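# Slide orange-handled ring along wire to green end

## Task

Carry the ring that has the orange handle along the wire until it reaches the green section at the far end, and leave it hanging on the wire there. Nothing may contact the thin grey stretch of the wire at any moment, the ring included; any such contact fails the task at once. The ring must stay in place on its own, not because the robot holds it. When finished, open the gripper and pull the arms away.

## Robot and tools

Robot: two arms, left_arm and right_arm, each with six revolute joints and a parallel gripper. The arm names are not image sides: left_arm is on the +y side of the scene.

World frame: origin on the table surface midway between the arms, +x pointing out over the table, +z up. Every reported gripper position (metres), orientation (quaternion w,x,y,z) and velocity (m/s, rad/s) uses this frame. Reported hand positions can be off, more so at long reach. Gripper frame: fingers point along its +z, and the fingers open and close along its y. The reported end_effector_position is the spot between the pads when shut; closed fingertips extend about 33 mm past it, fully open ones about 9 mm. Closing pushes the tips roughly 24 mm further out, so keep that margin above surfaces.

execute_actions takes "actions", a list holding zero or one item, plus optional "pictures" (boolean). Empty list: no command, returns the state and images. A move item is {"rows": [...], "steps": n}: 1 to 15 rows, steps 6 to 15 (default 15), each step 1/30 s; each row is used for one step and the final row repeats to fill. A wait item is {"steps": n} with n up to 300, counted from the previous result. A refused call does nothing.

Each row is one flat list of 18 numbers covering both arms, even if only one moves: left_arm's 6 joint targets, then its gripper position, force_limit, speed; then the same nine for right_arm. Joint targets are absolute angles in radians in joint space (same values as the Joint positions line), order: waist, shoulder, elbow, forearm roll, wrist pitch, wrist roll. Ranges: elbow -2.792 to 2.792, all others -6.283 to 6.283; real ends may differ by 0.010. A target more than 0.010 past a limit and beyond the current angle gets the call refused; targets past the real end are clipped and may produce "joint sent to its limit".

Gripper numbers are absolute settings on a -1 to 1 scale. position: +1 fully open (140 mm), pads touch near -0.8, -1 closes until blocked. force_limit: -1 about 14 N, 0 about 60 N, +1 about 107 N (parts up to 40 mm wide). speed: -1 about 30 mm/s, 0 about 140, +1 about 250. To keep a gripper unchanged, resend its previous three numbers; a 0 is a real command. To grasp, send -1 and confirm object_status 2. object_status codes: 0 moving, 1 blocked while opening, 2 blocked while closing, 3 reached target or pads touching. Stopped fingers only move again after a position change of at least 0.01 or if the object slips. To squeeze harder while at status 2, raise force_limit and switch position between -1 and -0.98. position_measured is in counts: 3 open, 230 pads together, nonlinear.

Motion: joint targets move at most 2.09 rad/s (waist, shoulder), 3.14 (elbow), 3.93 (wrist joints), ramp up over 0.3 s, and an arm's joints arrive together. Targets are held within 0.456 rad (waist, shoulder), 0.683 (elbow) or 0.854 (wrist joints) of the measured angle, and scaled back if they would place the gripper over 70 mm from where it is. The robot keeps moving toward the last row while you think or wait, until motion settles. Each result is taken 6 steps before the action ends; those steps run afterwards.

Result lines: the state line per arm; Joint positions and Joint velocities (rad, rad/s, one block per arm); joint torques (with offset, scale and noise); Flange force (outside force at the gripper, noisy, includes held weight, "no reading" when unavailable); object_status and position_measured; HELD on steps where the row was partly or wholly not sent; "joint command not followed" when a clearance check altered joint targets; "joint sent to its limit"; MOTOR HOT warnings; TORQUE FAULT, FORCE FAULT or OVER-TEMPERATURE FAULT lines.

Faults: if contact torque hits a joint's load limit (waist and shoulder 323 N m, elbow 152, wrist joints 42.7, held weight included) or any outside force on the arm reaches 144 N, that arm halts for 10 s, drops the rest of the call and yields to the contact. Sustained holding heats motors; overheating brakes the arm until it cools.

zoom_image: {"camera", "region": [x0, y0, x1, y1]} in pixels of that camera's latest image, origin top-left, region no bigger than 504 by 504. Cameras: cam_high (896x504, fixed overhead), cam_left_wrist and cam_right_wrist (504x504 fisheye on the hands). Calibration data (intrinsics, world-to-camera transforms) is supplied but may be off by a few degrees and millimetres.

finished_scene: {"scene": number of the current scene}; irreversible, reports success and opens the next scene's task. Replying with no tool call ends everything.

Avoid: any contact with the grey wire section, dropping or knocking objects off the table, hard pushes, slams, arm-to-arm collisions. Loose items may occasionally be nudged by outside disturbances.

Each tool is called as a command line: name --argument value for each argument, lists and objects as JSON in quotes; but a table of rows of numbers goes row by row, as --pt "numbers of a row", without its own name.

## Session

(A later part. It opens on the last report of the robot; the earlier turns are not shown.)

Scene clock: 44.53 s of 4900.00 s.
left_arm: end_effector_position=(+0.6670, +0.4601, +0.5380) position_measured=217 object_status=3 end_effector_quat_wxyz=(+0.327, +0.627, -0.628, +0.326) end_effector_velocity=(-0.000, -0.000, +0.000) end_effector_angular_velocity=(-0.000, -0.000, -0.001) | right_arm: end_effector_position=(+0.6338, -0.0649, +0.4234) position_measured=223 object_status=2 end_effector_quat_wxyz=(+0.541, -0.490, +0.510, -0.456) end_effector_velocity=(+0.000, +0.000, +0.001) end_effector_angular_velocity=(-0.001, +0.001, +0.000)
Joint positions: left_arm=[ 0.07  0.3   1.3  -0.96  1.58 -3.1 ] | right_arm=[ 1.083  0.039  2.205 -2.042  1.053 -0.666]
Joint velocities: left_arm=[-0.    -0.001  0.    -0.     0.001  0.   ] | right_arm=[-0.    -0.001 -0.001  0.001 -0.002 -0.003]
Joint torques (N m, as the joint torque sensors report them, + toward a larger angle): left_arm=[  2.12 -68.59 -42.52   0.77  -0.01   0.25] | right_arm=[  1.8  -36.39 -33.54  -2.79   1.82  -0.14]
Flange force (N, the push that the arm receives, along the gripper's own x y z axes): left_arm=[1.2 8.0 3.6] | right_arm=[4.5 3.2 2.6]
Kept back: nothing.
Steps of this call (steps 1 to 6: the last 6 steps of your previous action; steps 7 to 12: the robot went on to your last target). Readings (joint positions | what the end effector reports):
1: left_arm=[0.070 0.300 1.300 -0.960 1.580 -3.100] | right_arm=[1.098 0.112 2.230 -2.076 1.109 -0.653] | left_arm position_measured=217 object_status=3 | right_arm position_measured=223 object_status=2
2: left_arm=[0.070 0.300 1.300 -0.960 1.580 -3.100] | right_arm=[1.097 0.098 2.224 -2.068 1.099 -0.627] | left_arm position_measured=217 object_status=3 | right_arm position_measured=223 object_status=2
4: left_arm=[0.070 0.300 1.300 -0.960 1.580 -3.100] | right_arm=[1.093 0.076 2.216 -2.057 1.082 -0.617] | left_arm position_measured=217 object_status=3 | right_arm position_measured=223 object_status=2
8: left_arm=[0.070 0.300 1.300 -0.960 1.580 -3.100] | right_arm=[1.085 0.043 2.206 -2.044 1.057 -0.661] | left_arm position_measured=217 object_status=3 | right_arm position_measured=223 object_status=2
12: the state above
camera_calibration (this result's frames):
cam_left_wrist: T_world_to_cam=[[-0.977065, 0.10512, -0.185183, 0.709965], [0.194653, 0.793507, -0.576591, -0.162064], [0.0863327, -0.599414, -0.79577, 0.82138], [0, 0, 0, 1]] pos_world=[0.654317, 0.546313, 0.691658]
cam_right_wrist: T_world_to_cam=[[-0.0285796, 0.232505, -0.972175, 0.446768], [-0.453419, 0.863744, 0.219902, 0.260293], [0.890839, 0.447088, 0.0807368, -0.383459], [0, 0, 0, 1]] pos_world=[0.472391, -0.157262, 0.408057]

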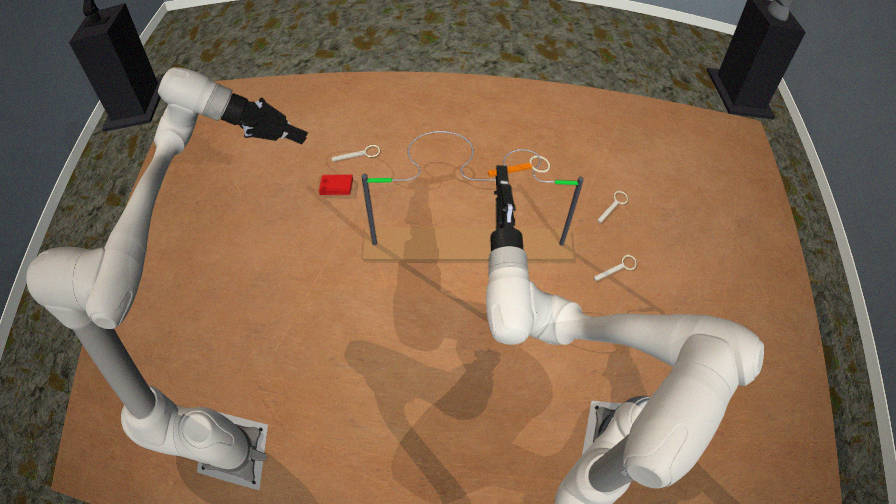

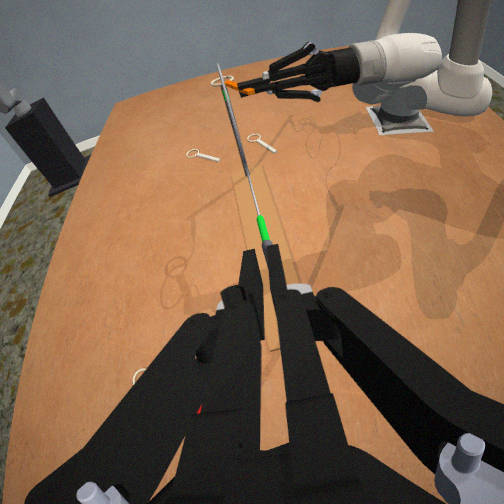

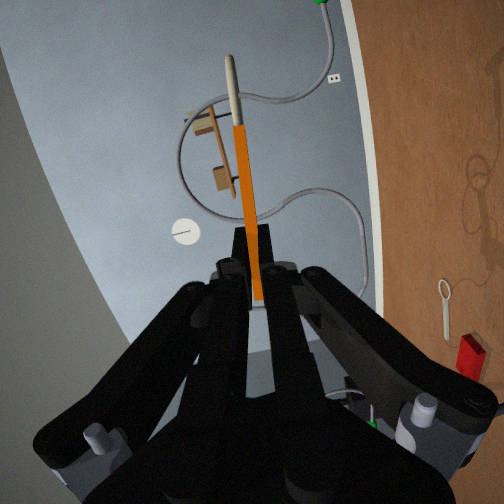

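Lm48=[.9155,-.0236,2.3765,-2.2498,1.0071,-2.9934], Lm96=[.8857,-.1105,2.3466,-2.2149,.9177,-3.9267]. Going over loop 1.

execute_actions --actions '[{"rows": [[0.07,0.3,1.3,-0.96,1.58,-3.1,-0.7,0,0, 1.0835,0.0416,2.2073,-2.0442,1.0556,-0.6947,-1,0.2,-0.7],[0.07,0.3,1.3,-0.96,1.58,-3.1,-0.7,0,0, 1.0835,0.0458,2.2107,-2.0478,1.059,-0.7373,-1,0.2,-0.7],[0.07,0.3,1.3,-0.96,1.58,-3.1,-0.7,0,0, 1.083,0.0524,2.2163,-2.0539,1.0644,-0.8086,-1,0.2,-0.7],[0.07,0.3,1.3,-0.96,1.58,-3.1,-0.7,0,0, 1.0821,0.0583,2.2222,-2.0602,1.0693,-0.8803,-1,0.2,-0.7],[0.07,0.3,1.3,-0.96,1.58,-3.1,-0.7,0,0, 1.0808,0.0636,2.2281,-2.0667,1.0737,-0.9523,-1,0.2,-0.7],[0.07,0.3,1.3,-0.96,1.58,-3.1,-0.7,0,0, 1.079,0.0683,2.2342,-2.0734,1.0777,-1.0246,-1,0.2,-0.7],[0.07,0.3,1.3,-0.96,1.58,-3.1,-0.7,0,0, 1.0766,0.0722,2.2404,-2.0803,1.0811,-1.0973,-1,0.2,-0.7],[0.07,0.3,1.3,-0.96,1.58,-3.1,-0.7,0,0, 1.0739,0.0756,2.2467,-2.0873,1.0841,-1.1703,-1,0.2,-0.7],[0.07,0.3,1.3,-0.96,1.58,-3.1,-0.7,0,0, 1.0706,0.0783,2.2531,-2.0945,1.0866,-1.2437,-1,0.2,-0.7],[0.07,0.3,1.3,-0.96,1.58,-3.1,-0.7,0,0, 1.0669,0.0803,2.2597,-2.1019,1.0886,-1.3174,-1,0.2,-0.7],[0.07,0.3,1.3,-0.96,1.58,-3.1,-0.7,0,0, 1.0627,0.0817,2.2664,-2.1095,1.0902,-1.3914,-1,0.2,-0.7],[0.07,0.3,1.3,-0.96,1.58,-3.1,-0.7,0,0, 1.058,0.0824,2.2732,-2.1173,1.0913,-1.4658,-1,0.2,-0.7],[0.07,0.3,1.3,-0.96,1.58,-3.1,-0.7,0,0, 1.0529,0.0825,2.2802,-2.1252,1.0919,-1.5405,-1,0.2,-0.7],[0.07,0.3,1.3,-0.96,1.58,-3.1,-0.7,0,0, 1.0473,0.082,2.2873,-2.1333,1.092,-1.6156,-1,0.2,-0.7]], "steps": 14}]'

execute_actions --actions '[{"rows": [[0.07,0.3,1.3,-0.96,1.58,-3.1,-0.7,0,0, 1.0412,0.0808,2.2945,-2.1416,1.0917,-1.691,-1,0.2,-0.7],[0.07,0.3,1.3,-0.96,1.58,-3.1,-0.7,0,0, 1.0347,0.079,2.3018,-2.1501,1.0909,-1.7667,-1,0.2,-0.7],[0.07,0.3,1.3,-0.96,1.58,-3.1,-0.7,0,0, 1.0276,0.0765,2.3093,-2.1588,1.0896,-1.8428,-1,0.2,-0.7],[0.07,0.3,1.3,-0.96,1.58,-3.1,-0.7,0,0, 1.0201,0.0733,2.3169,-2.1676,1.0878,-1.9192,-1,0.2,-0.7],[0.07,0.3,1.3,-0.96,1.58,-3.1,-0.7,0,0, 1.0122,0.0695,2.3246,-2.1766,1.0855,-1.996,-1,0.2,-0.7],[0.07,0.3,1.3,-0.96,1.58,-3.1,-0.7,0,0, 1.0037,0.0651,2.3324,-2.1858,1.0828,-2.0731,-1,0.2,-0.7],[0.07,0.3,1.3,-0.96,1.58,-3.1,-0.7,0,0, 0.9948,0.06,2.3404,-2.1952,1.0796,-2.1505,-1,0.2,-0.7],[0.07,0.3,1.3,-0.96,1.58,-3.1,-0.7,0,0, 0.9846,0.0518,2.347,-2.2047,1.0731,-2.2307,-1,0.2,-0.7],[0.07,0.3,1.3,-0.96,1.58,-3.1,-0.7,0,0, 0.975,0.0435,2.3529,-2.2133,1.0665,-2.3118,-1,0.2,-0.7],[0.07,0.3,1.3,-0.96,1.58,-3.1,-0.7,0,0, 0.9658,0.0353,2.3582,-2.221,1.0596,-2.3939,-1,0.2,-0.7],[0.07,0.3,1.3,-0.96,1.58,-3.1,-0.7,0,0, 0.9571,0.027,2.3628,-2.2278,1.0526,-2.4768,-1,0.2,-0.7],[0.07,0.3,1.3,-0.96,1.58,-3.1,-0.7,0,0, 0.949,0.0186,2.3667,-2.2337,1.0455,-2.5607,-1,0.2,-0.7],[0.07,0.3,1.3,-0.96,1.58,-3.1,-0.7,0,0, 0.9413,0.0102,2.37,-2.2387,1.0381,-2.6454,-1,0.2,-0.7],[0.07,0.3,1.3,-0.96,1.58,-3.1,-0.7,0,0, 0.9341,0.0018,2.3726,-2.2428,1.0306,-2.731,-1,0.2,-0.7]], "steps": 14}]'

execute_actions --actions '[{"rows": [[0.07,0.3,1.3,-0.96,1.58,-3.1,-0.7,0,0, 0.9274,-0.0066,2.3746,-2.246,1.023,-2.8176,-1,0.2,-0.7],[0.07,0.3,1.3,-0.96,1.58,-3.1,-0.7,0,0, 0.9212,-0.0151,2.3759,-2.2484,1.0151,-2.905,-1,0.2,-0.7],[0.07,0.3,1.3,-0.96,1.58,-3.1,-0.7,0,0, 0.9155,-0.0236,2.3765,-2.2498,1.0071,-2.9934,-1,0.2,-0.7],[0.07,0.3,1.3,-0.96,1.58,-3.1,-0.7,0,0, 0.9103,-0.0321,2.3765,-2.2503,0.9989,-3.0827,-1,0.2,-0.7],[0.07,0.3,1.3,-0.96,1.58,-3.1,-0.7,0,0, 0.9056,-0.0407,2.3758,-2.25,0.9906,-3.1728,-1,0.2,-0.7],[0.07,0.3,1.3,-0.96,1.58,-3.1,-0.7,0,0, 0.9014,-0.0493,2.3745,-2.2487,0.9821,-3.2639,-1,0.2,-0.7],[0.07,0.3,1.3,-0.96,1.58,-3.1,-0.7,0,0, 0.8976,-0.058,2.3725,-2.2466,0.9734,-3.3559,-1,0.2,-0.7],[0.07,0.3,1.3,-0.96,1.58,-3.1,-0.7,0,0, 0.8944,-0.0666,2.3698,-2.2435,0.9645,-3.4488,-1,0.2,-0.7],[0.07,0.3,1.3,-0.96,1.58,-3.1,-0.7,0,0, 0.8917,-0.0753,2.3665,-2.2396,0.9555,-3.5425,-1,0.2,-0.7],[0.07,0.3,1.3,-0.96,1.58,-3.1,-0.7,0,0, 0.8894,-0.0841,2.3625,-2.2348,0.9463,-3.6372,-1,0.2,-0.7],[0.07,0.3,1.3,-0.96,1.58,-3.1,-0.7,0,0, 0.8877,-0.0929,2.3579,-2.229,0.9369,-3.7328,-1,0.2,-0.7],[0.07,0.3,1.3,-0.96,1.58,-3.1,-0.7,0,0, 0.8865,-0.1017,2.3526,-2.2224,0.9274,-3.8293,-1,0.2,-0.7],[0.07,0.3,1.3,-0.96,1.58,-3.1,-0.7,0,0, 0.8857,-0.1105,2.3466,-2.2149,0.9177,-3.9267,-1,0.2,-0.7]], "steps": 13}]'

execute_actions --actions '[{"steps": 16}]' --pictures true

zoom_image --camera "cam_right_wrist" --region '[180, 40, 300, 160]'

zoom_image --camera "cam_left_wrist" --region '[190, 50, 280, 140]'

Scene clock: 49.07 s of 4900.00 s.
left_arm: end_effector_position=(+0.6670, +0.4601, +0.5380) position_measured=217 object_status=3 end_effector_quat_wxyz=(+0.327, +0.627, -0.628, +0.326) end_effector_velocity=(+0.000, -0.000, -0.001) end_effector_angular_velocity=(+0.002, -0.001, +0.000) | right_arm: end_effector_position=(+0.6335, -0.0665, +0.4046) position_measured=223 object_status=2 end_effector_quat_wxyz=(-0.467, +0.561, -0.431, +0.531) end_effector_velocity=(-0.001, -0.024, -0.118) end_effector_angular_velocity=(-2.021, -0.133, +0.007)
Joint positions: left_arm=[ 0.07  0.3   1.3  -0.96  1.58 -3.1 ] | right_arm=[ 1.082  0.06   2.226 -2.064  1.071 -0.922]
Joint velocities: left_arm=[-0.001  0.     0.     0.002 -0.001  0.   ] | right_arm=[-0.03   0.122  0.146 -0.159  0.102 -1.741]
Joint torques (N m, as the joint torque sensors report them, + toward a larger angle): left_arm=[  1.66 -68.73 -42.83   0.64  -0.01   0.22] | right_arm=[ -0.87 -36.83 -31.94  -2.74   1.74   0.01]
Flange force (N, the push that the arm receives, along the gripper's own x y z axes): left_arm=[0.2 8.0 3.6] | right_arm=[2.4 2.4 -2.3]
Steps of this call (steps 1 to 30: the robot went on to your last target; steps 31 to 90: nothing new was sent; then 1.27 s passed at rest; steps 91 to 98: the first 8 steps of this action). Readings (joint positions | what the end effector reports):
91: left_arm=[0.070 0.300 1.300 -0.960 1.580 -3.100] | right_arm=[1.083 0.039 2.205 -2.042 1.053 -0.667] | left_arm position_measured=217 object_status=3 | right_arm position_measured=223 object_status=2
92: left_arm=[0.070 0.300 1.300 -0.960 1.580 -3.100] | right_arm=[1.083 0.039 2.205 -2.042 1.053 -0.674] | left_arm position_measured=217 object_status=3 | right_arm position_measured=223 object_status=2
94: left_arm=[0.070 0.300 1.300 -0.960 1.580 -3.100] | right_arm=[1.083 0.044 2.209 -2.046 1.058 -0.723] | left_arm position_measured=217 object_status=3 | right_arm position_measured=223 object_status=2
98: the state above

Scene clock: 49.53 s of 4900.00 s.
left_arm: end_effector_position=(+0.6670, +0.4601, +0.5380) position_measured=217 object_status=3 end_effector_quat_wxyz=(+0.327, +0.627, -0.628, +0.326) end_effector_velocity=(+0.000, -0.001, -0.000) end_effector_angular_velocity=(-0.001, +0.000, +0.001) | right_arm: end_effector_position=(+0.6375, -0.1066, +0.3619) position_measured=223 object_status=2 end_effector_quat_wxyz=(-0.119, +0.703, -0.074, +0.697) end_effector_velocity=(+0.012, -0.139, -0.053) end_effector_angular_velocity=(-2.429, -0.153, -0.010)
Joint positions: left_arm=[ 0.07  0.3   1.3  -0.96  1.58 -3.1 ] | right_arm=[ 1.021  0.076  2.315 -2.166  1.089 -1.898]
Joint velocities: left_arm=[-0.001  0.001  0.    -0.001 -0.001 -0.   ] | right_arm=[-0.221 -0.076  0.22  -0.257 -0.042 -2.209]
Joint torques (N m, as the joint torque sensors report them, + toward a larger angle): left_arm=[  2.41 -68.15 -42.67   0.73   0.07   0.  ] | right_arm=[  1.28 -39.85 -29.88  -2.45   2.04   0.34]
Flange force (N, the push that the arm receives, along the gripper's own x y z axes): left_arm=[0.8 9.1 4.3] | right_arm=[-2.1 5.1 1.4]
Steps of this call (steps 1 to 6: the last 6 steps of your previous action; steps 7 to 14: the first 8 steps of this action). Readings (joint positions | what the end effector reports):
7: left_arm=[0.070 0.300 1.300 -0.960 1.580 -3.100] | right_arm=[1.062 0.080 2.266 -2.109 1.089 -1.386] | left_arm position_measured=217 object_status=3 | right_arm position_measured=223 object_status=2
8: left_arm=[0.070 0.300 1.300 -0.960 1.580 -3.100] | right_arm=[1.057 0.081 2.273 -2.117 1.090 -1.457] | left_arm position_measured=217 object_status=3 | right_arm position_measured=223 object_status=2
10: left_arm=[0.070 0.300 1.300 -0.960 1.580 -3.100] | right_arm=[1.047 0.081 2.286 -2.132 1.091 -1.602] | left_arm position_measured=217 object_status=3 | right_arm position_measured=223 object_status=2
14: the state above

Scene clock: 49.97 s of 4900.00 s.
left_arm: end_effector_position=(+0.6670, +0.4601, +0.5380) position_measured=217 object_status=3 end_effector_quat_wxyz=(+0.327, +0.627, -0.628, +0.326) end_effector_velocity=(+0.001, +0.001, +0.000) end_effector_angular_velocity=(-0.000, -0.000, +0.002) | right_arm: end_effector_position=(+0.6403, -0.1632, +0.3773) position_measured=223 object_status=2 end_effector_quat_wxyz=(+0.249, +0.644, +0.292, +0.662) end_effector_velocity=(+0.005, -0.085, +0.088) end_effector_angular_velocity=(-2.395, -0.161, -0.001)
Joint positions: left_arm=[ 0.07  0.3   1.3  -0.96  1.58 -3.1 ] | right_arm=[ 0.921 -0.018  2.374 -2.246  1.012 -2.942]
Joint velocities: left_arm=[ 0.001 -0.     0.    -0.    -0.001 -0.001] | right_arm=[-0.163 -0.246  0.018 -0.049 -0.23  -2.525]
Joint torques (N m, as the joint torque sensors report them, + toward a larger angle): left_arm=[  2.06 -69.03 -42.65   0.64   0.02   0.17] | right_arm=[  2.28 -26.65 -32.36  -2.87   2.02  -0.03]
Flange force (N, the push that the arm receives, along the gripper's own x y z axes): left_arm=[0.6 7.2 3.8] | right_arm=[-4.5 5.2 -0.3]
Steps of this call (steps 1 to 6: the last 6 steps of your previous action; steps 7 to 13: the first 7 steps of this action). Readings (joint positions | what the end effector reports):
7: left_arm=[0.070 0.300 1.300 -0.960 1.580 -3.100] | right_arm=[0.962 0.031 2.358 -2.222 1.057 -2.442] | left_arm position_measured=217 object_status=3 | right_arm position_measured=223 object_status=2
8: left_arm=[0.070 0.300 1.300 -0.960 1.580 -3.100] | right_arm=[0.954 0.023 2.362 -2.228 1.050 -2.523] | left_arm position_measured=217 object_status=3 | right_arm position_measured=223 object_status=2
10: left_arm=[0.070 0.300 1.300 -0.960 1.580 -3.100] | right_arm=[0.940 0.006 2.369 -2.237 1.035 -2.688] | left_arm position_measured=217 object_status=3 | right_arm position_measured=223 object_status=2
13: the state above

Scene clock: 50.50 s of 4900.00 s.
left_arm: end_effector_position=(+0.6670, +0.4601, +0.5380) position_measured=217 object_status=3 end_effector_quat_wxyz=(+0.327, +0.627, -0.628, +0.326) end_effector_velocity=(-0.001, -0.001, +0.001) end_effector_angular_velocity=(-0.002, -0.000, -0.001) | right_arm: end_effector_position=(+0.6414, -0.1810, +0.4236) position_measured=223 object_status=2 end_effector_quat_wxyz=(+0.510, +0.456, +0.541, +0.490) end_effector_velocity=(+0.000, +0.000, +0.001) end_effector_angular_velocity=(-0.006, -0.001, +0.000)
Joint positions: left_arm=[ 0.07  0.3   1.3  -0.96  1.58 -3.1 ] | right_arm=[ 0.886 -0.11   2.347 -2.215  0.918 -3.926]
Joint velocities: left_arm=[-0.001 -0.     0.    -0.002  0.001  0.   ] | right_arm=[ 0.    -0.    -0.001  0.    -0.    -0.007]
Joint torques (N m, as the joint torque sensors report them, + toward a larger angle): left_arm=[  2.63 -68.74 -42.65   0.71   0.07   0.18] | right_arm=[  1.51 -22.66 -34.59  -2.77   1.9   -0.17]
Flange force (N, the push that the arm receives, along the gripper's own x y z axes): left_arm=[1.4 7.9 4.7] | right_arm=[-3.9 -5.7 3.4]
Kept back: nothing.
Steps of this call (steps 1 to 6: the last 6 steps of your previous action; steps 7 to 16: the robot went on to your last target). Readings (joint positions | what the end effector reports):
1: left_arm=[0.070 0.300 1.300 -0.960 1.580 -3.100] | right_arm=[0.916 -0.027 2.374 -2.247 1.004 -3.028] | left_arm position_measured=217 object_status=3 | right_arm position_measured=223 object_status=2
2: left_arm=[0.070 0.300 1.300 -0.960 1.580 -3.100] | right_arm=[0.911 -0.035 2.374 -2.247 0.996 -3.115] | left_arm position_measured=217 object_status=3 | right_arm position_measured=223 object_status=2
4: left_arm=[0.070 0.300 1.300 -0.960 1.580 -3.100] | right_arm=[0.903 -0.052 2.374 -2.247 0.979 -3.292] | left_arm position_measured=217 object_status=3 | right_arm position_measured=223 object_status=2
8: left_arm=[0.070 0.300 1.300 -0.960 1.580 -3.100] | right_arm=[0.892 -0.085 2.365 -2.238 0.945 -3.651] | left_arm position_measured=217 object_status=3 | right_arm position_measured=223 object_status=2
16: the state above
camera_calibration (this result's frames):
cam_left_wrist: T_world_to_cam=[[-0.977065, 0.105121, -0.185184, 0.709965], [0.194653, 0.793507, -0.576591, -0.162064], [0.0863328, -0.599414, -0.79577, 0.82138], [0, 0, 0, 1]] pos_world=[0.654317, 0.546313, 0.691659]
cam_right_wrist: T_world_to_cam=[[-0.0112692, -0.0279317, 0.999546, -0.419313], [-0.334331, -0.941975, -0.0300922, 0.0666782], [0.942388, -0.334519, 0.00127687, -0.479244], [0, 0, 0, 1]] pos_world=[0.469201, -0.109219, 0.421741]

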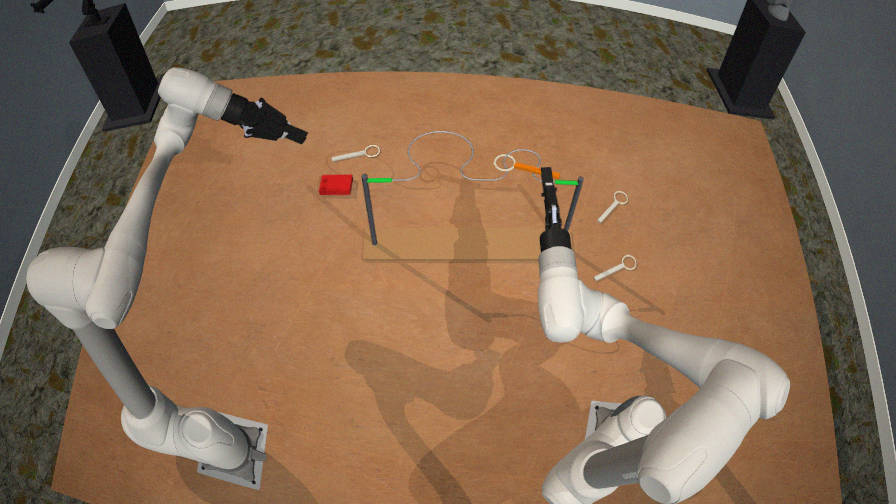

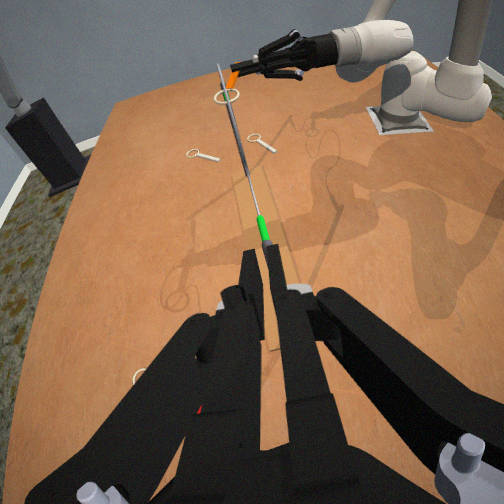

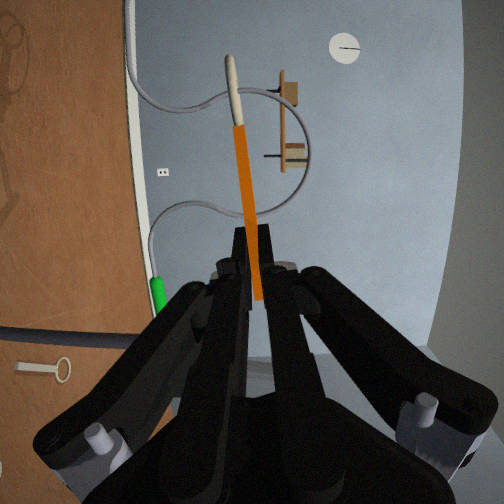

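Region (180, 40, 300, 160) of cam_right_wrist's 504x504 image, scaled by 4.200, with more detail than that image has.

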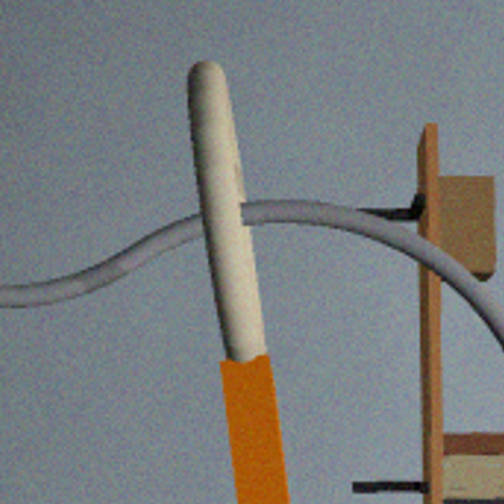

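Region (190, 50, 280, 140) of cam_left_wrist's 504x504 image, scaled by 5.600, with more detail than that image has.

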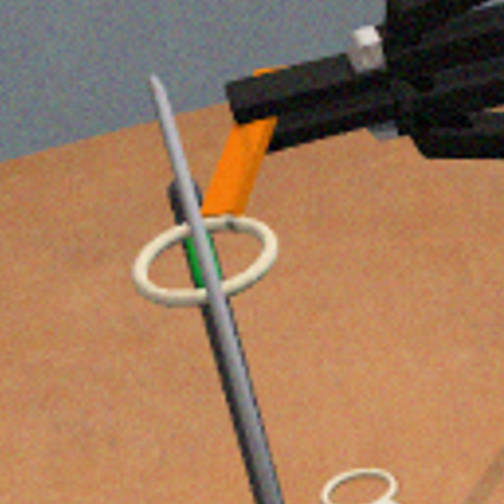

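E shift +.0015 now: neck2 .3959, neck3 .4368, loop2 .5255, neck4 .6142. Going down neck 2 to M0=[1.1061,.3701,2.306,-2.1795,1.2911,-1.9479].

execute_actions --actions '[{"rows": [[0.07,0.3,1.3,-0.96,1.58,-3.1,-0.7,0,0, 0.8824,-0.1039,2.3542,-2.2263,0.9247,-3.911,-1,0.2,-0.7],[0.07,0.3,1.3,-0.96,1.58,-3.1,-0.7,0,0, 0.8791,-0.0972,2.3619,-2.2378,0.9317,-3.8952,-1,0.2,-0.7],[0.07,0.3,1.3,-0.96,1.58,-3.1,-0.7,0,0, 0.8758,-0.0906,2.3695,-2.2492,0.9388,-3.8795,-1,0.2,-0.7],[0.07,0.3,1.3,-0.96,1.58,-3.1,-0.7,0,0, 0.8725,-0.0839,2.3771,-2.2606,0.9458,-3.8638,-1,0.2,-0.7],[0.07,0.3,1.3,-0.96,1.58,-3.1,-0.7,0,0, 0.8692,-0.0773,2.3848,-2.2721,0.9528,-3.848,-1,0.2,-0.7],[0.07,0.3,1.3,-0.96,1.58,-3.1,-0.7,0,0, 0.8659,-0.0706,2.3924,-2.2835,0.9598,-3.8323,-1,0.2,-0.7],[0.07,0.3,1.3,-0.96,1.58,-3.1,-0.7,0,0, 0.8653,-0.0624,2.3979,-2.291,0.9689,-3.7865,-1,0.2,-0.7],[0.07,0.3,1.3,-0.96,1.58,-3.1,-0.7,0,0, 0.8649,-0.0497,2.4056,-2.3013,0.9826,-3.7183,-1,0.2,-0.7],[0.07,0.3,1.3,-0.96,1.58,-3.1,-0.7,0,0, 0.8651,-0.0368,2.4125,-2.3106,0.9963,-3.6508,-1,0.2,-0.7],[0.07,0.3,1.3,-0.96,1.58,-3.1,-0.7,0,0, 0.8663,-0.0212,2.4198,-2.3201,1.0124,-3.573,-1,0.2,-0.7],[0.07,0.3,1.3,-0.96,1.58,-3.1,-0.7,0,0, 0.8683,-0.0052,2.4261,-2.3282,1.0285,-3.4962,-1,0.2,-0.7],[0.07,0.3,1.3,-0.96,1.58,-3.1,-0.7,0,0, 0.8713,0.0113,2.4315,-2.3347,1.0447,-3.4203,-1,0.2,-0.7]], "steps": 12}]'

execute_actions --actions '[{"rows": [[0.07,0.3,1.3,-0.96,1.58,-3.1,-0.7,0,0, 0.8752,0.0282,2.4359,-2.3399,1.0609,-3.3454,-1,0.2,-0.7],[0.07,0.3,1.3,-0.96,1.58,-3.1,-0.7,0,0, 0.8799,0.0456,2.4394,-2.3435,1.0772,-3.2714,-1,0.2,-0.7],[0.07,0.3,1.3,-0.96,1.58,-3.1,-0.7,0,0, 0.8856,0.0635,2.442,-2.3458,1.0936,-3.1984,-1,0.2,-0.7],[0.07,0.3,1.3,-0.96,1.58,-3.1,-0.7,0,0, 0.8922,0.0818,2.4436,-2.3465,1.11,-3.1263,-1,0.2,-0.7],[0.07,0.3,1.3,-0.96,1.58,-3.1,-0.7,0,0, 0.8997,0.1005,2.4443,-2.3458,1.1264,-3.0552,-1,0.2,-0.7],[0.07,0.3,1.3,-0.96,1.58,-3.1,-0.7,0,0, 0.9081,0.1197,2.444,-2.3437,1.1429,-2.9851,-1,0.2,-0.7],[0.07,0.3,1.3,-0.96,1.58,-3.1,-0.7,0,0, 0.9174,0.1394,2.4428,-2.3401,1.1594,-2.916,-1,0.2,-0.7],[0.07,0.3,1.3,-0.96,1.58,-3.1,-0.7,0,0, 0.9276,0.1595,2.4406,-2.3351,1.176,-2.8477,-1,0.2,-0.7],[0.07,0.3,1.3,-0.96,1.58,-3.1,-0.7,0,0, 0.9387,0.1801,2.4375,-2.3286,1.1927,-2.7805,-1,0.2,-0.7],[0.07,0.3,1.3,-0.96,1.58,-3.1,-0.7,0,0, 0.9504,0.1992,2.4326,-2.3206,1.2062,-2.7147,-1,0.2,-0.7],[0.07,0.3,1.3,-0.96,1.58,-3.1,-0.7,0,0, 0.9621,0.2174,2.4271,-2.3123,1.2187,-2.6501,-1,0.2,-0.7],[0.07,0.3,1.3,-0.96,1.58,-3.1,-0.7,0,0, 0.9738,0.2347,2.4209,-2.3036,1.2302,-2.5865,-1,0.2,-0.7]], "steps": 12}]'

execute_actions --actions '[{"rows": [[0.07,0.3,1.3,-0.96,1.58,-3.1,-0.7,0,0, 0.9855,0.2512,2.4141,-2.2945,1.2407,-2.5241,-1,0.2,-0.7],[0.07,0.3,1.3,-0.96,1.58,-3.1,-0.7,0,0, 0.9972,0.2668,2.4066,-2.285,1.2503,-2.4629,-1,0.2,-0.7],[0.07,0.3,1.3,-0.96,1.58,-3.1,-0.7,0,0, 1.0089,0.2815,2.3985,-2.2752,1.2588,-2.4027,-1,0.2,-0.7],[0.07,0.3,1.3,-0.96,1.58,-3.1,-0.7,0,0, 1.0223,0.2973,2.3884,-2.2635,1.2673,-2.3354,-1,0.2,-0.7],[0.07,0.3,1.3,-0.96,1.58,-3.1,-0.7,0,0, 1.0357,0.3119,2.3775,-2.2513,1.2745,-2.2695,-1,0.2,-0.7],[0.07,0.3,1.3,-0.96,1.58,-3.1,-0.7,0,0, 1.0491,0.3254,2.3657,-2.2387,1.2804,-2.2051,-1,0.2,-0.7],[0.07,0.3,1.3,-0.96,1.58,-3.1,-0.7,0,0, 1.0625,0.3378,2.353,-2.2255,1.2851,-2.1422,-1,0.2,-0.7],[0.07,0.3,1.3,-0.96,1.58,-3.1,-0.7,0,0, 1.0759,0.349,2.3395,-2.2119,1.2884,-2.0808,-1,0.2,-0.7],[0.07,0.3,1.3,-0.96,1.58,-3.1,-0.7,0,0, 1.0893,0.3591,2.3251,-2.1978,1.2904,-2.0208,-1,0.2,-0.7],[0.07,0.3,1.3,-0.96,1.58,-3.1,-0.7,0,0, 1.0994,0.3659,2.3138,-2.1869,1.2911,-1.9768,-1,0.2,-0.7],[0.07,0.3,1.3,-0.96,1.58,-3.1,-0.7,0,0, 1.1061,0.3701,2.306,-2.1795,1.2911,-1.9479,-1,0.2,-0.7]], "steps": 11}]'

execute_actions --actions '[{"steps": 14}]' --pictures true

zoom_image --camera "cam_right_wrist" --region '[180, 40, 300, 160]'

zoom_image --camera "cam_left_wrist" --region '[190, 80, 290, 180]'

Scene clock: 54.23 s of 4900.00 s.
left_arm: end_effector_position=(+0.6670, +0.4601, +0.5380) position_measured=217 object_status=3 end_effector_quat_wxyz=(+0.327, +0.627, -0.628, +0.326) end_effector_velocity=(+0.000, +0.000, +0.000) end_effector_angular_velocity=(+0.001, -0.001, +0.001) | right_arm: end_effector_position=(+0.6422, -0.1869, +0.4023) position_measured=223 object_status=2 end_effector_quat_wxyz=(+0.510, +0.456, +0.541, +0.490) end_effector_velocity=(+0.001, -0.044, -0.164) end_effector_angular_velocity=(+0.000, +0.003, +0.005)
Joint positions: left_arm=[ 0.07  0.3   1.3  -0.96  1.58 -3.1 ] | right_arm=[ 0.873 -0.086  2.375 -2.258  0.944 -3.868]
Joint velocities: left_arm=[-0.    -0.    -0.     0.001 -0.001 -0.   ] | right_arm=[-0.094  0.191  0.22  -0.328  0.2    0.45 ]
Joint torques (N m, as the joint torque sensors report them, + toward a larger angle): left_arm=[  1.94 -68.69 -42.7    0.86  -0.01   0.24] | right_arm=[  3.13 -21.16 -32.96  -2.65   1.77  -0.08]
Flange force (N, the push that the arm receives, along the gripper's own x y z axes): left_arm=[0.8 8.5 3.4] | right_arm=[-10.5 -4.2 3.6]
Steps of this call (steps 1 to 15: the robot went on to your last target; steps 16 to 90: nothing new was sent; then 0.53 s passed at rest; steps 91 to 96: the first 6 steps of this action). Readings (joint positions | what the end effector reports):
91: left_arm=[0.070 0.300 1.300 -0.960 1.580 -3.100] | right_arm=[0.886 -0.110 2.347 -2.215 0.918 -3.927] | left_arm position_measured=217 object_status=3 | right_arm position_measured=223 object_status=2
92: left_arm=[0.070 0.300 1.300 -0.960 1.580 -3.100] | right_arm=[0.884 -0.108 2.348 -2.219 0.920 -3.922] | left_arm position_measured=217 object_status=3 | right_arm position_measured=223 object_status=2
94: left_arm=[0.070 0.300 1.300 -0.960 1.580 -3.100] | right_arm=[0.880 -0.098 2.361 -2.236 0.931 -3.898] | left_arm position_measured=217 object_status=3 | right_arm position_measured=223 object_status=2
96: the state above

Scene clock: 54.63 s of 4900.00 s.
left_arm: end_effector_position=(+0.6670, +0.4601, +0.5380) position_measured=217 object_status=3 end_effector_quat_wxyz=(+0.327, +0.627, -0.628, +0.326) end_effector_velocity=(+0.000, +0.000, +0.000) end_effector_angular_velocity=(-0.002, -0.000, +0.001) | right_arm: end_effector_position=(+0.6432, -0.1848, +0.3294) position_measured=223 object_status=2 end_effector_quat_wxyz=(+0.395, +0.561, +0.431, +0.586) end_effector_velocity=(-0.005, +0.081, -0.213) end_effector_angular_velocity=(+1.621, +0.105, +0.024)
Joint positions: left_arm=[ 0.07  0.3   1.3  -0.96  1.58 -3.1 ] | right_arm=[ 0.878  0.047  2.437 -2.34   1.077 -3.274]
Joint velocities: left_arm=[ 0.001  0.    -0.    -0.002 -0.     0.   ] | right_arm=[ 0.153  0.493  0.082 -0.089  0.452  2.03 ]
Joint torques (N m, as the joint torque sensors report them, + toward a larger angle): left_arm=[  2.06 -69.32 -42.5    0.63   0.02   0.14] | right_arm=[  1.83 -28.04 -28.45  -2.73   2.33   0.08]
Flange force (N, the push that the arm receives, along the gripper's own x y z axes): left_arm=[0.6 6.5 3.4] | right_arm=[-3.9 -0.9 -1.7]
Steps of this call (steps 1 to 6: the last 6 steps of your previous action; steps 7 to 12: the first 6 steps of this action). Readings (joint positions | what the end effector reports):
7: left_arm=[0.070 0.300 1.300 -0.960 1.580 -3.100] | right_arm=[0.866 -0.027 2.416 -2.314 1.006 -3.604] | left_arm position_measured=217 object_status=3 | right_arm position_measured=223 object_status=2
8: left_arm=[0.070 0.300 1.300 -0.960 1.580 -3.100] | right_arm=[0.867 -0.014 2.421 -2.321 1.019 -3.542] | left_arm position_measured=217 object_status=3 | right_arm position_measured=223 object_status=2
10: left_arm=[0.070 0.300 1.300 -0.960 1.580 -3.100] | right_arm=[0.870 0.015 2.430 -2.332 1.047 -3.410] | left_arm position_measured=217 object_status=3 | right_arm position_measured=223 object_status=2
12: the state above

Scene clock: 55.00 s of 4900.00 s.
left_arm: end_effector_position=(+0.6670, +0.4601, +0.5380) position_measured=217 object_status=3 end_effector_quat_wxyz=(+0.327, +0.627, -0.628, +0.326) end_effector_velocity=(+0.000, +0.001, -0.000) end_effector_angular_velocity=(-0.000, +0.001, +0.000) | right_arm: end_effector_position=(+0.6370, -0.1285, +0.2559) position_measured=223 object_status=2 end_effector_quat_wxyz=(+0.188, +0.668, +0.235, +0.681) end_effector_velocity=(+0.005, +0.217, -0.121) end_effector_angular_velocity=(+1.848, +0.095, -0.036)
Joint positions: left_arm=[ 0.07  0.3   1.3  -0.96  1.58 -3.1 ] | right_arm=[ 0.986  0.248  2.416 -2.296  1.237 -2.529]
Joint velocities: left_arm=[ 0.001  0.001  0.    -0.     0.001  0.   ] | right_arm=[ 0.357  0.492 -0.271  0.316  0.309  1.904]
Joint torques (N m, as the joint torque sensors report them, + toward a larger angle): left_arm=[  2.25 -68.41 -42.73   0.76  -0.04   0.24] | right_arm=[  3.67 -47.44 -23.2   -1.95   2.31   0.25]
Flange force (N, the push that the arm receives, along the gripper's own x y z axes): left_arm=[0.6 8.5 3.8] | right_arm=[-5.9 1.3 3.6]
Steps of this call (steps 1 to 6: the last 6 steps of your previous action; steps 7 to 11: the first 5 steps of this action). Readings (joint positions | what the end effector reports):
7: left_arm=[0.070 0.300 1.300 -0.960 1.580 -3.100] | right_arm=[0.939 0.177 2.439 -2.333 1.187 -2.792] | left_arm position_measured=217 object_status=3 | right_arm position_measured=223 object_status=2
8: left_arm=[0.070 0.300 1.300 -0.960 1.580 -3.100] | right_arm=[0.951 0.196 2.436 -2.326 1.201 -2.725] | left_arm position_measured=217 object_status=3 | right_arm position_measured=223 object_status=2
10: left_arm=[0.070 0.300 1.300 -0.960 1.580 -3.100] | right_arm=[0.974 0.231 2.424 -2.306 1.226 -2.594] | left_arm position_measured=217 object_status=3 | right_arm position_measured=223 object_status=2
11: the state above

Scene clock: 55.47 s of 4900.00 s.
left_arm: end_effector_position=(+0.6670, +0.4601, +0.5380) position_measured=217 object_status=3 end_effector_quat_wxyz=(+0.327, +0.627, -0.628, +0.326) end_effector_velocity=(+0.000, +0.000, +0.000) end_effector_angular_velocity=(-0.001, -0.001, +0.001) | right_arm: end_effector_position=(+0.6326, -0.0480, +0.2311) position_measured=223 object_status=2 end_effector_quat_wxyz=(-0.023, +0.707, +0.023, +0.707) end_effector_velocity=(+0.001, +0.002, +0.001) end_effector_angular_velocity=(+0.007, -0.001, -0.001)
Joint positions: left_arm=[ 0.07  0.3   1.3  -0.96  1.58 -3.1 ] | right_arm=[ 1.106  0.37   2.306 -2.18   1.291 -1.948]
Joint velocities: left_arm=[ 0.001  0.    -0.    -0.001 -0.001  0.   ] | right_arm=[ 0.001  0.001 -0.004  0.001 -0.     0.005]
Joint torques (N m, as the joint torque sensors report them, + toward a larger angle): left_arm=[  1.85 -67.73 -42.25   0.75  -0.03   0.19] | right_arm=[  0.95 -55.56 -18.5   -1.57   2.21   0.05]
Flange force (N, the push that the arm receives, along the gripper's own x y z axes): left_arm=[1.1 8.6 3.0] | right_arm=[-3.0 3.0 1.3]
Kept back: nothing.
Steps of this call (steps 1 to 6: the last 6 steps of your previous action; steps 7 to 14: the robot went on to your last target). Readings (joint positions | what the end effector reports):
1: left_arm=[0.070 0.300 1.300 -0.960 1.580 -3.100] | right_arm=[0.998 0.265 2.407 -2.285 1.247 -2.464] | left_arm position_measured=217 object_status=3 | right_arm position_measured=223 object_status=2
2: left_arm=[0.070 0.300 1.300 -0.960 1.580 -3.100] | right_arm=[1.011 0.280 2.397 -2.274 1.256 -2.399] | left_arm position_measured=217 object_status=3 | right_arm position_measured=223 object_status=2
4: left_arm=[0.070 0.300 1.300 -0.960 1.580 -3.100] | right_arm=[1.037 0.309 2.375 -2.250 1.271 -2.270] | left_arm position_measured=217 object_status=3 | right_arm position_measured=223 object_status=2
8: left_arm=[0.070 0.300 1.300 -0.960 1.580 -3.100] | right_arm=[1.087 0.355 2.326 -2.199 1.288 -2.035] | left_arm position_measured=217 object_status=3 | right_arm position_measured=223 object_status=2
14: the state above
camera_calibration (this result's frames):
cam_left_wrist: T_world_to_cam=[[-0.977065, 0.105121, -0.185183, 0.709965], [0.194653, 0.793507, -0.576591, -0.162064], [0.0863328, -0.599414, -0.79577, 0.82138], [0, 0, 0, 1]] pos_world=[0.654317, 0.546313, 0.691659]
cam_right_wrist: T_world_to_cam=[[0.0522467, -0.990039, -0.130738, -0.0484528], [-0.402942, 0.0988872, -0.909868, 0.479909], [0.913733, 0.100218, -0.393762, -0.295958], [0, 0, 0, 1]] pos_world=[0.466334, -0.0657667, 0.313782]

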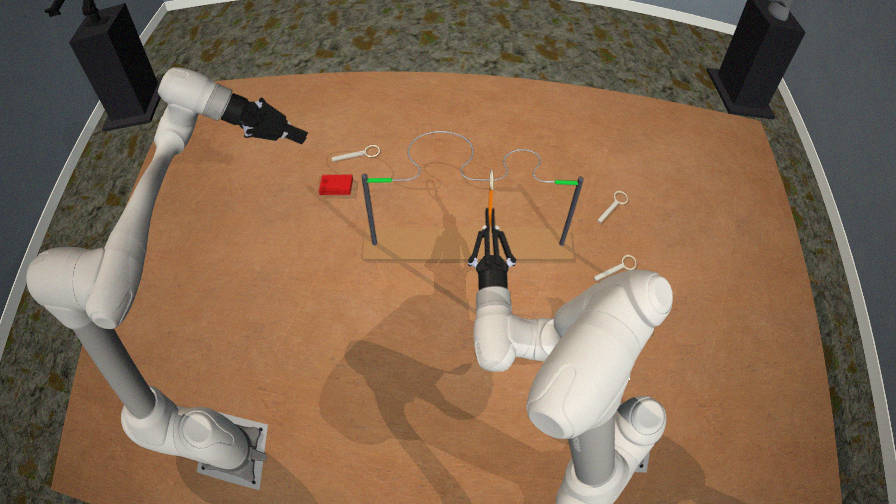

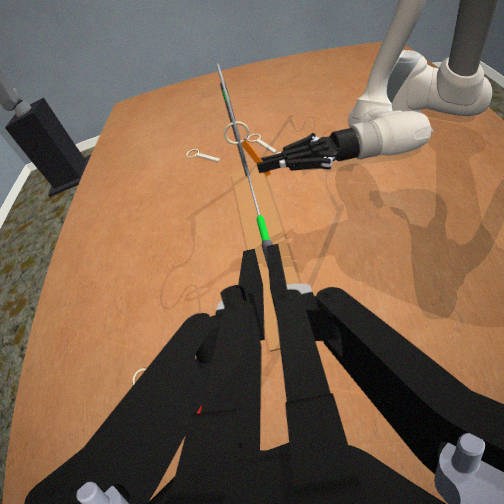

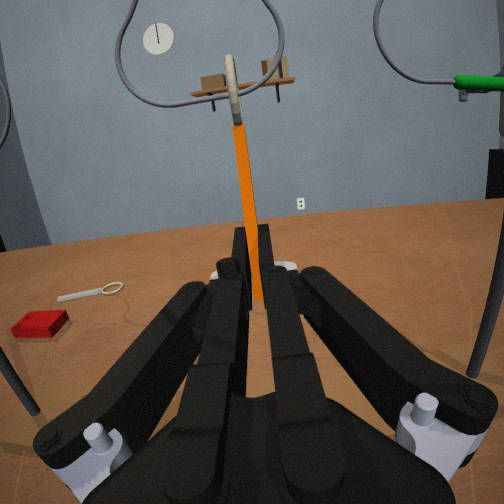

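Region (180, 40, 300, 160) of cam_right_wrist's 504x504 image, scaled by 4.200, with more detail than that image has.

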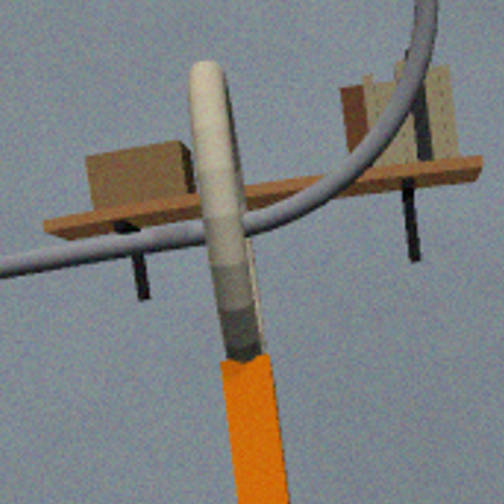

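Region (190, 80, 290, 180) of cam_left_wrist's 504x504 image, scaled by 5.040, with more detail than that image has.

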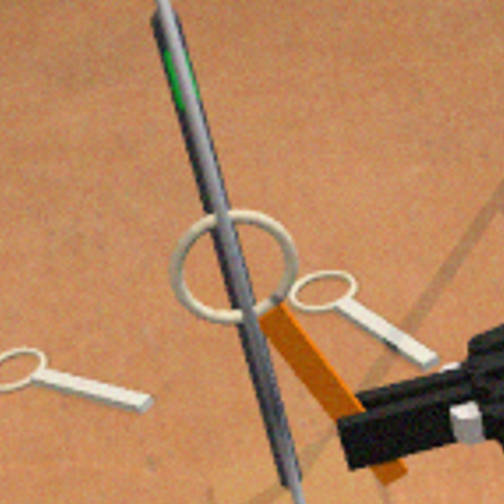

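execute_actions --actions '[]'

Scene clock: 56.63 s of 4900.00 s.
left_arm: end_effector_position=(+0.6670, +0.4601, +0.5380) position_measured=217 object_status=3 end_effector_quat_wxyz=(+0.327, +0.627, -0.628, +0.326) end_effector_velocity=(+0.000, -0.000, +0.000) end_effector_angular_velocity=(+0.000, -0.001, +0.000) | right_arm: end_effector_position=(+0.6326, -0.0479, +0.2310) position_measured=223 object_status=2 end_effector_quat_wxyz=(-0.023, +0.707, +0.023, +0.707) end_effector_velocity=(-0.000, -0.000, -0.001) end_effector_angular_velocity=(-0.001, +0.000, +0.000)
Joint positions: left_arm=[ 0.07  0.3   1.3  -0.96  1.58 -3.1 ] | right_arm=[ 1.106  0.37   2.306 -2.179  1.291 -1.948]
Joint velocities: left_arm=[-0.    -0.     0.     0.    -0.001  0.   ] | right_arm=[ 0.     0.     0.001 -0.    -0.    -0.   ]
Joint torques (N m, as the joint torque sensors report them, + toward a larger angle): left_arm=[  1.52 -69.11 -42.94   0.71  -0.06   0.11] | right_arm=[  2.14 -54.34 -18.91  -1.66   2.11  -0.26]
Flange force (N, the push that the arm receives, along the gripper's own x y z axes): left_arm=[-0.3 7.7 3.4] | right_arm=[-1.6 6.4 1.9]
Kept back: nothing.
Steps of this call (steps 1 to 30: the robot went on to your last target; steps 31 to 35: nothing new was sent). Readings (joint positions | what the end effector reports):
1: left_arm=[0.070 0.300 1.300 -0.960 1.580 -3.100] | right_arm=[1.106 0.370 2.306 -2.180 1.291 -1.948] | left_arm position_measured=217 object_status=3 | right_arm position_measured=223 object_status=2
2: left_arm=[0.070 0.300 1.300 -0.960 1.580 -3.100] | right_arm=[1.106 0.370 2.306 -2.180 1.291 -1.948] | left_arm position_measured=217 object_status=3 | right_arm position_measured=223 object_status=2
4: left_arm=[0.070 0.300 1.300 -0.960 1.580 -3.100] | right_arm=[1.106 0.370 2.306 -2.180 1.291 -1.948] | left_arm position_measured=217 object_status=3 | right_arm position_measured=223 object_status=2
8: left_arm=[0.070 0.300 1.300 -0.960 1.580 -3.100] | right_arm=[1.106 0.370 2.306 -2.180 1.291 -1.948] | left_arm position_measured=217 object_status=3 | right_arm position_measured=223 object_status=2
35: the state above
All arms were judged still, so your last target was given up. Only a new action makes them travel on or press farther. Fingers that are still opening or closing keep moving.
camera_calibration (this result's frames):
cam_left_wrist: T_world_to_cam=[[-0.977065, 0.105121, -0.185184, 0.709965], [0.194654, 0.793507, -0.576591, -0.162064], [0.0863327, -0.599414, -0.79577, 0.82138], [0, 0, 0, 1]] pos_world=[0.654317, 0.546313, 0.691659]
cam_right_wrist: T_world_to_cam=[[0.0522915, -0.98999, -0.131094, -0.04829], [-0.403001, 0.0991895, -0.909809, 0.479887], [0.913705, 0.100406, -0.39378, -0.295961], [0, 0, 0, 1]] pos_world=[0.466341, -0.0656901, 0.313731]

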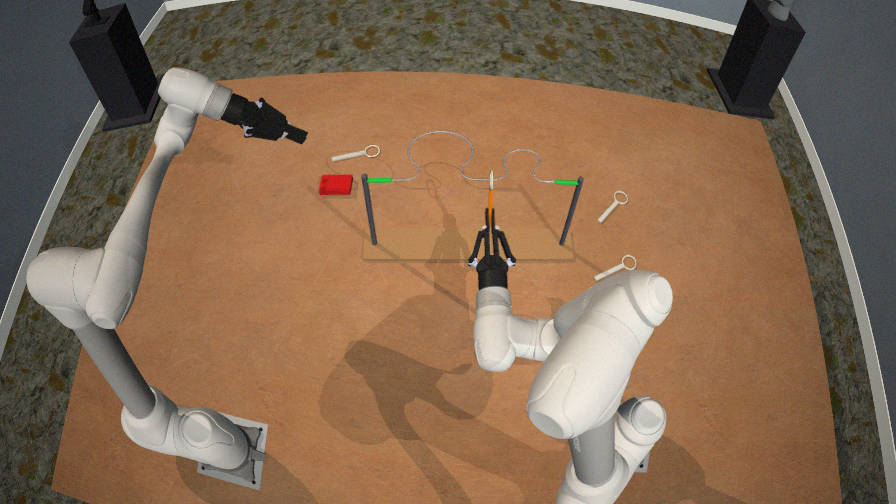

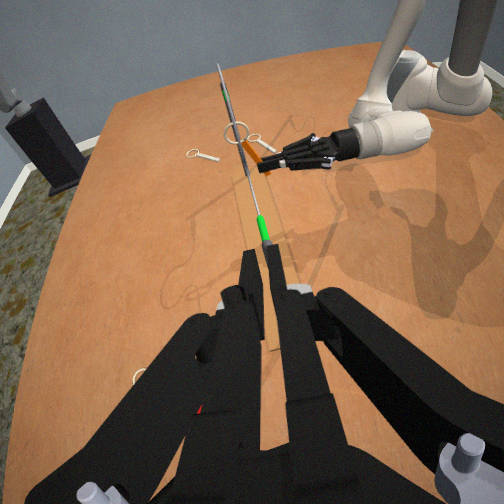

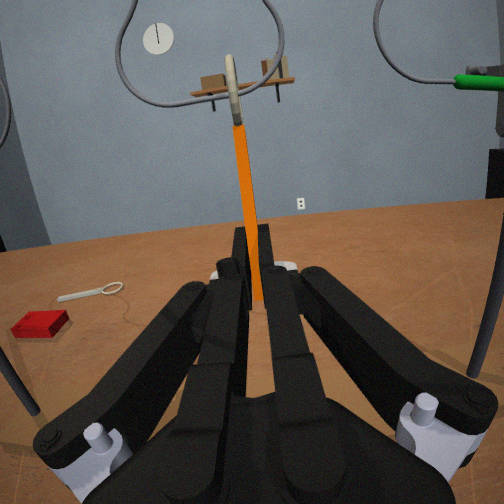

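zoom_image --camera "cam_right_wrist" --region '[90, 0, 250, 130]'

Region (90, 0, 250, 130) of cam_right_wrist's 504x504 image, scaled by 3.150, with more detail than that image has; it fills the top 410 rows of this view, and the rest is white.

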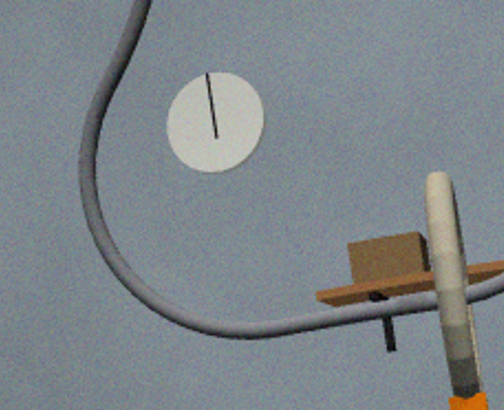

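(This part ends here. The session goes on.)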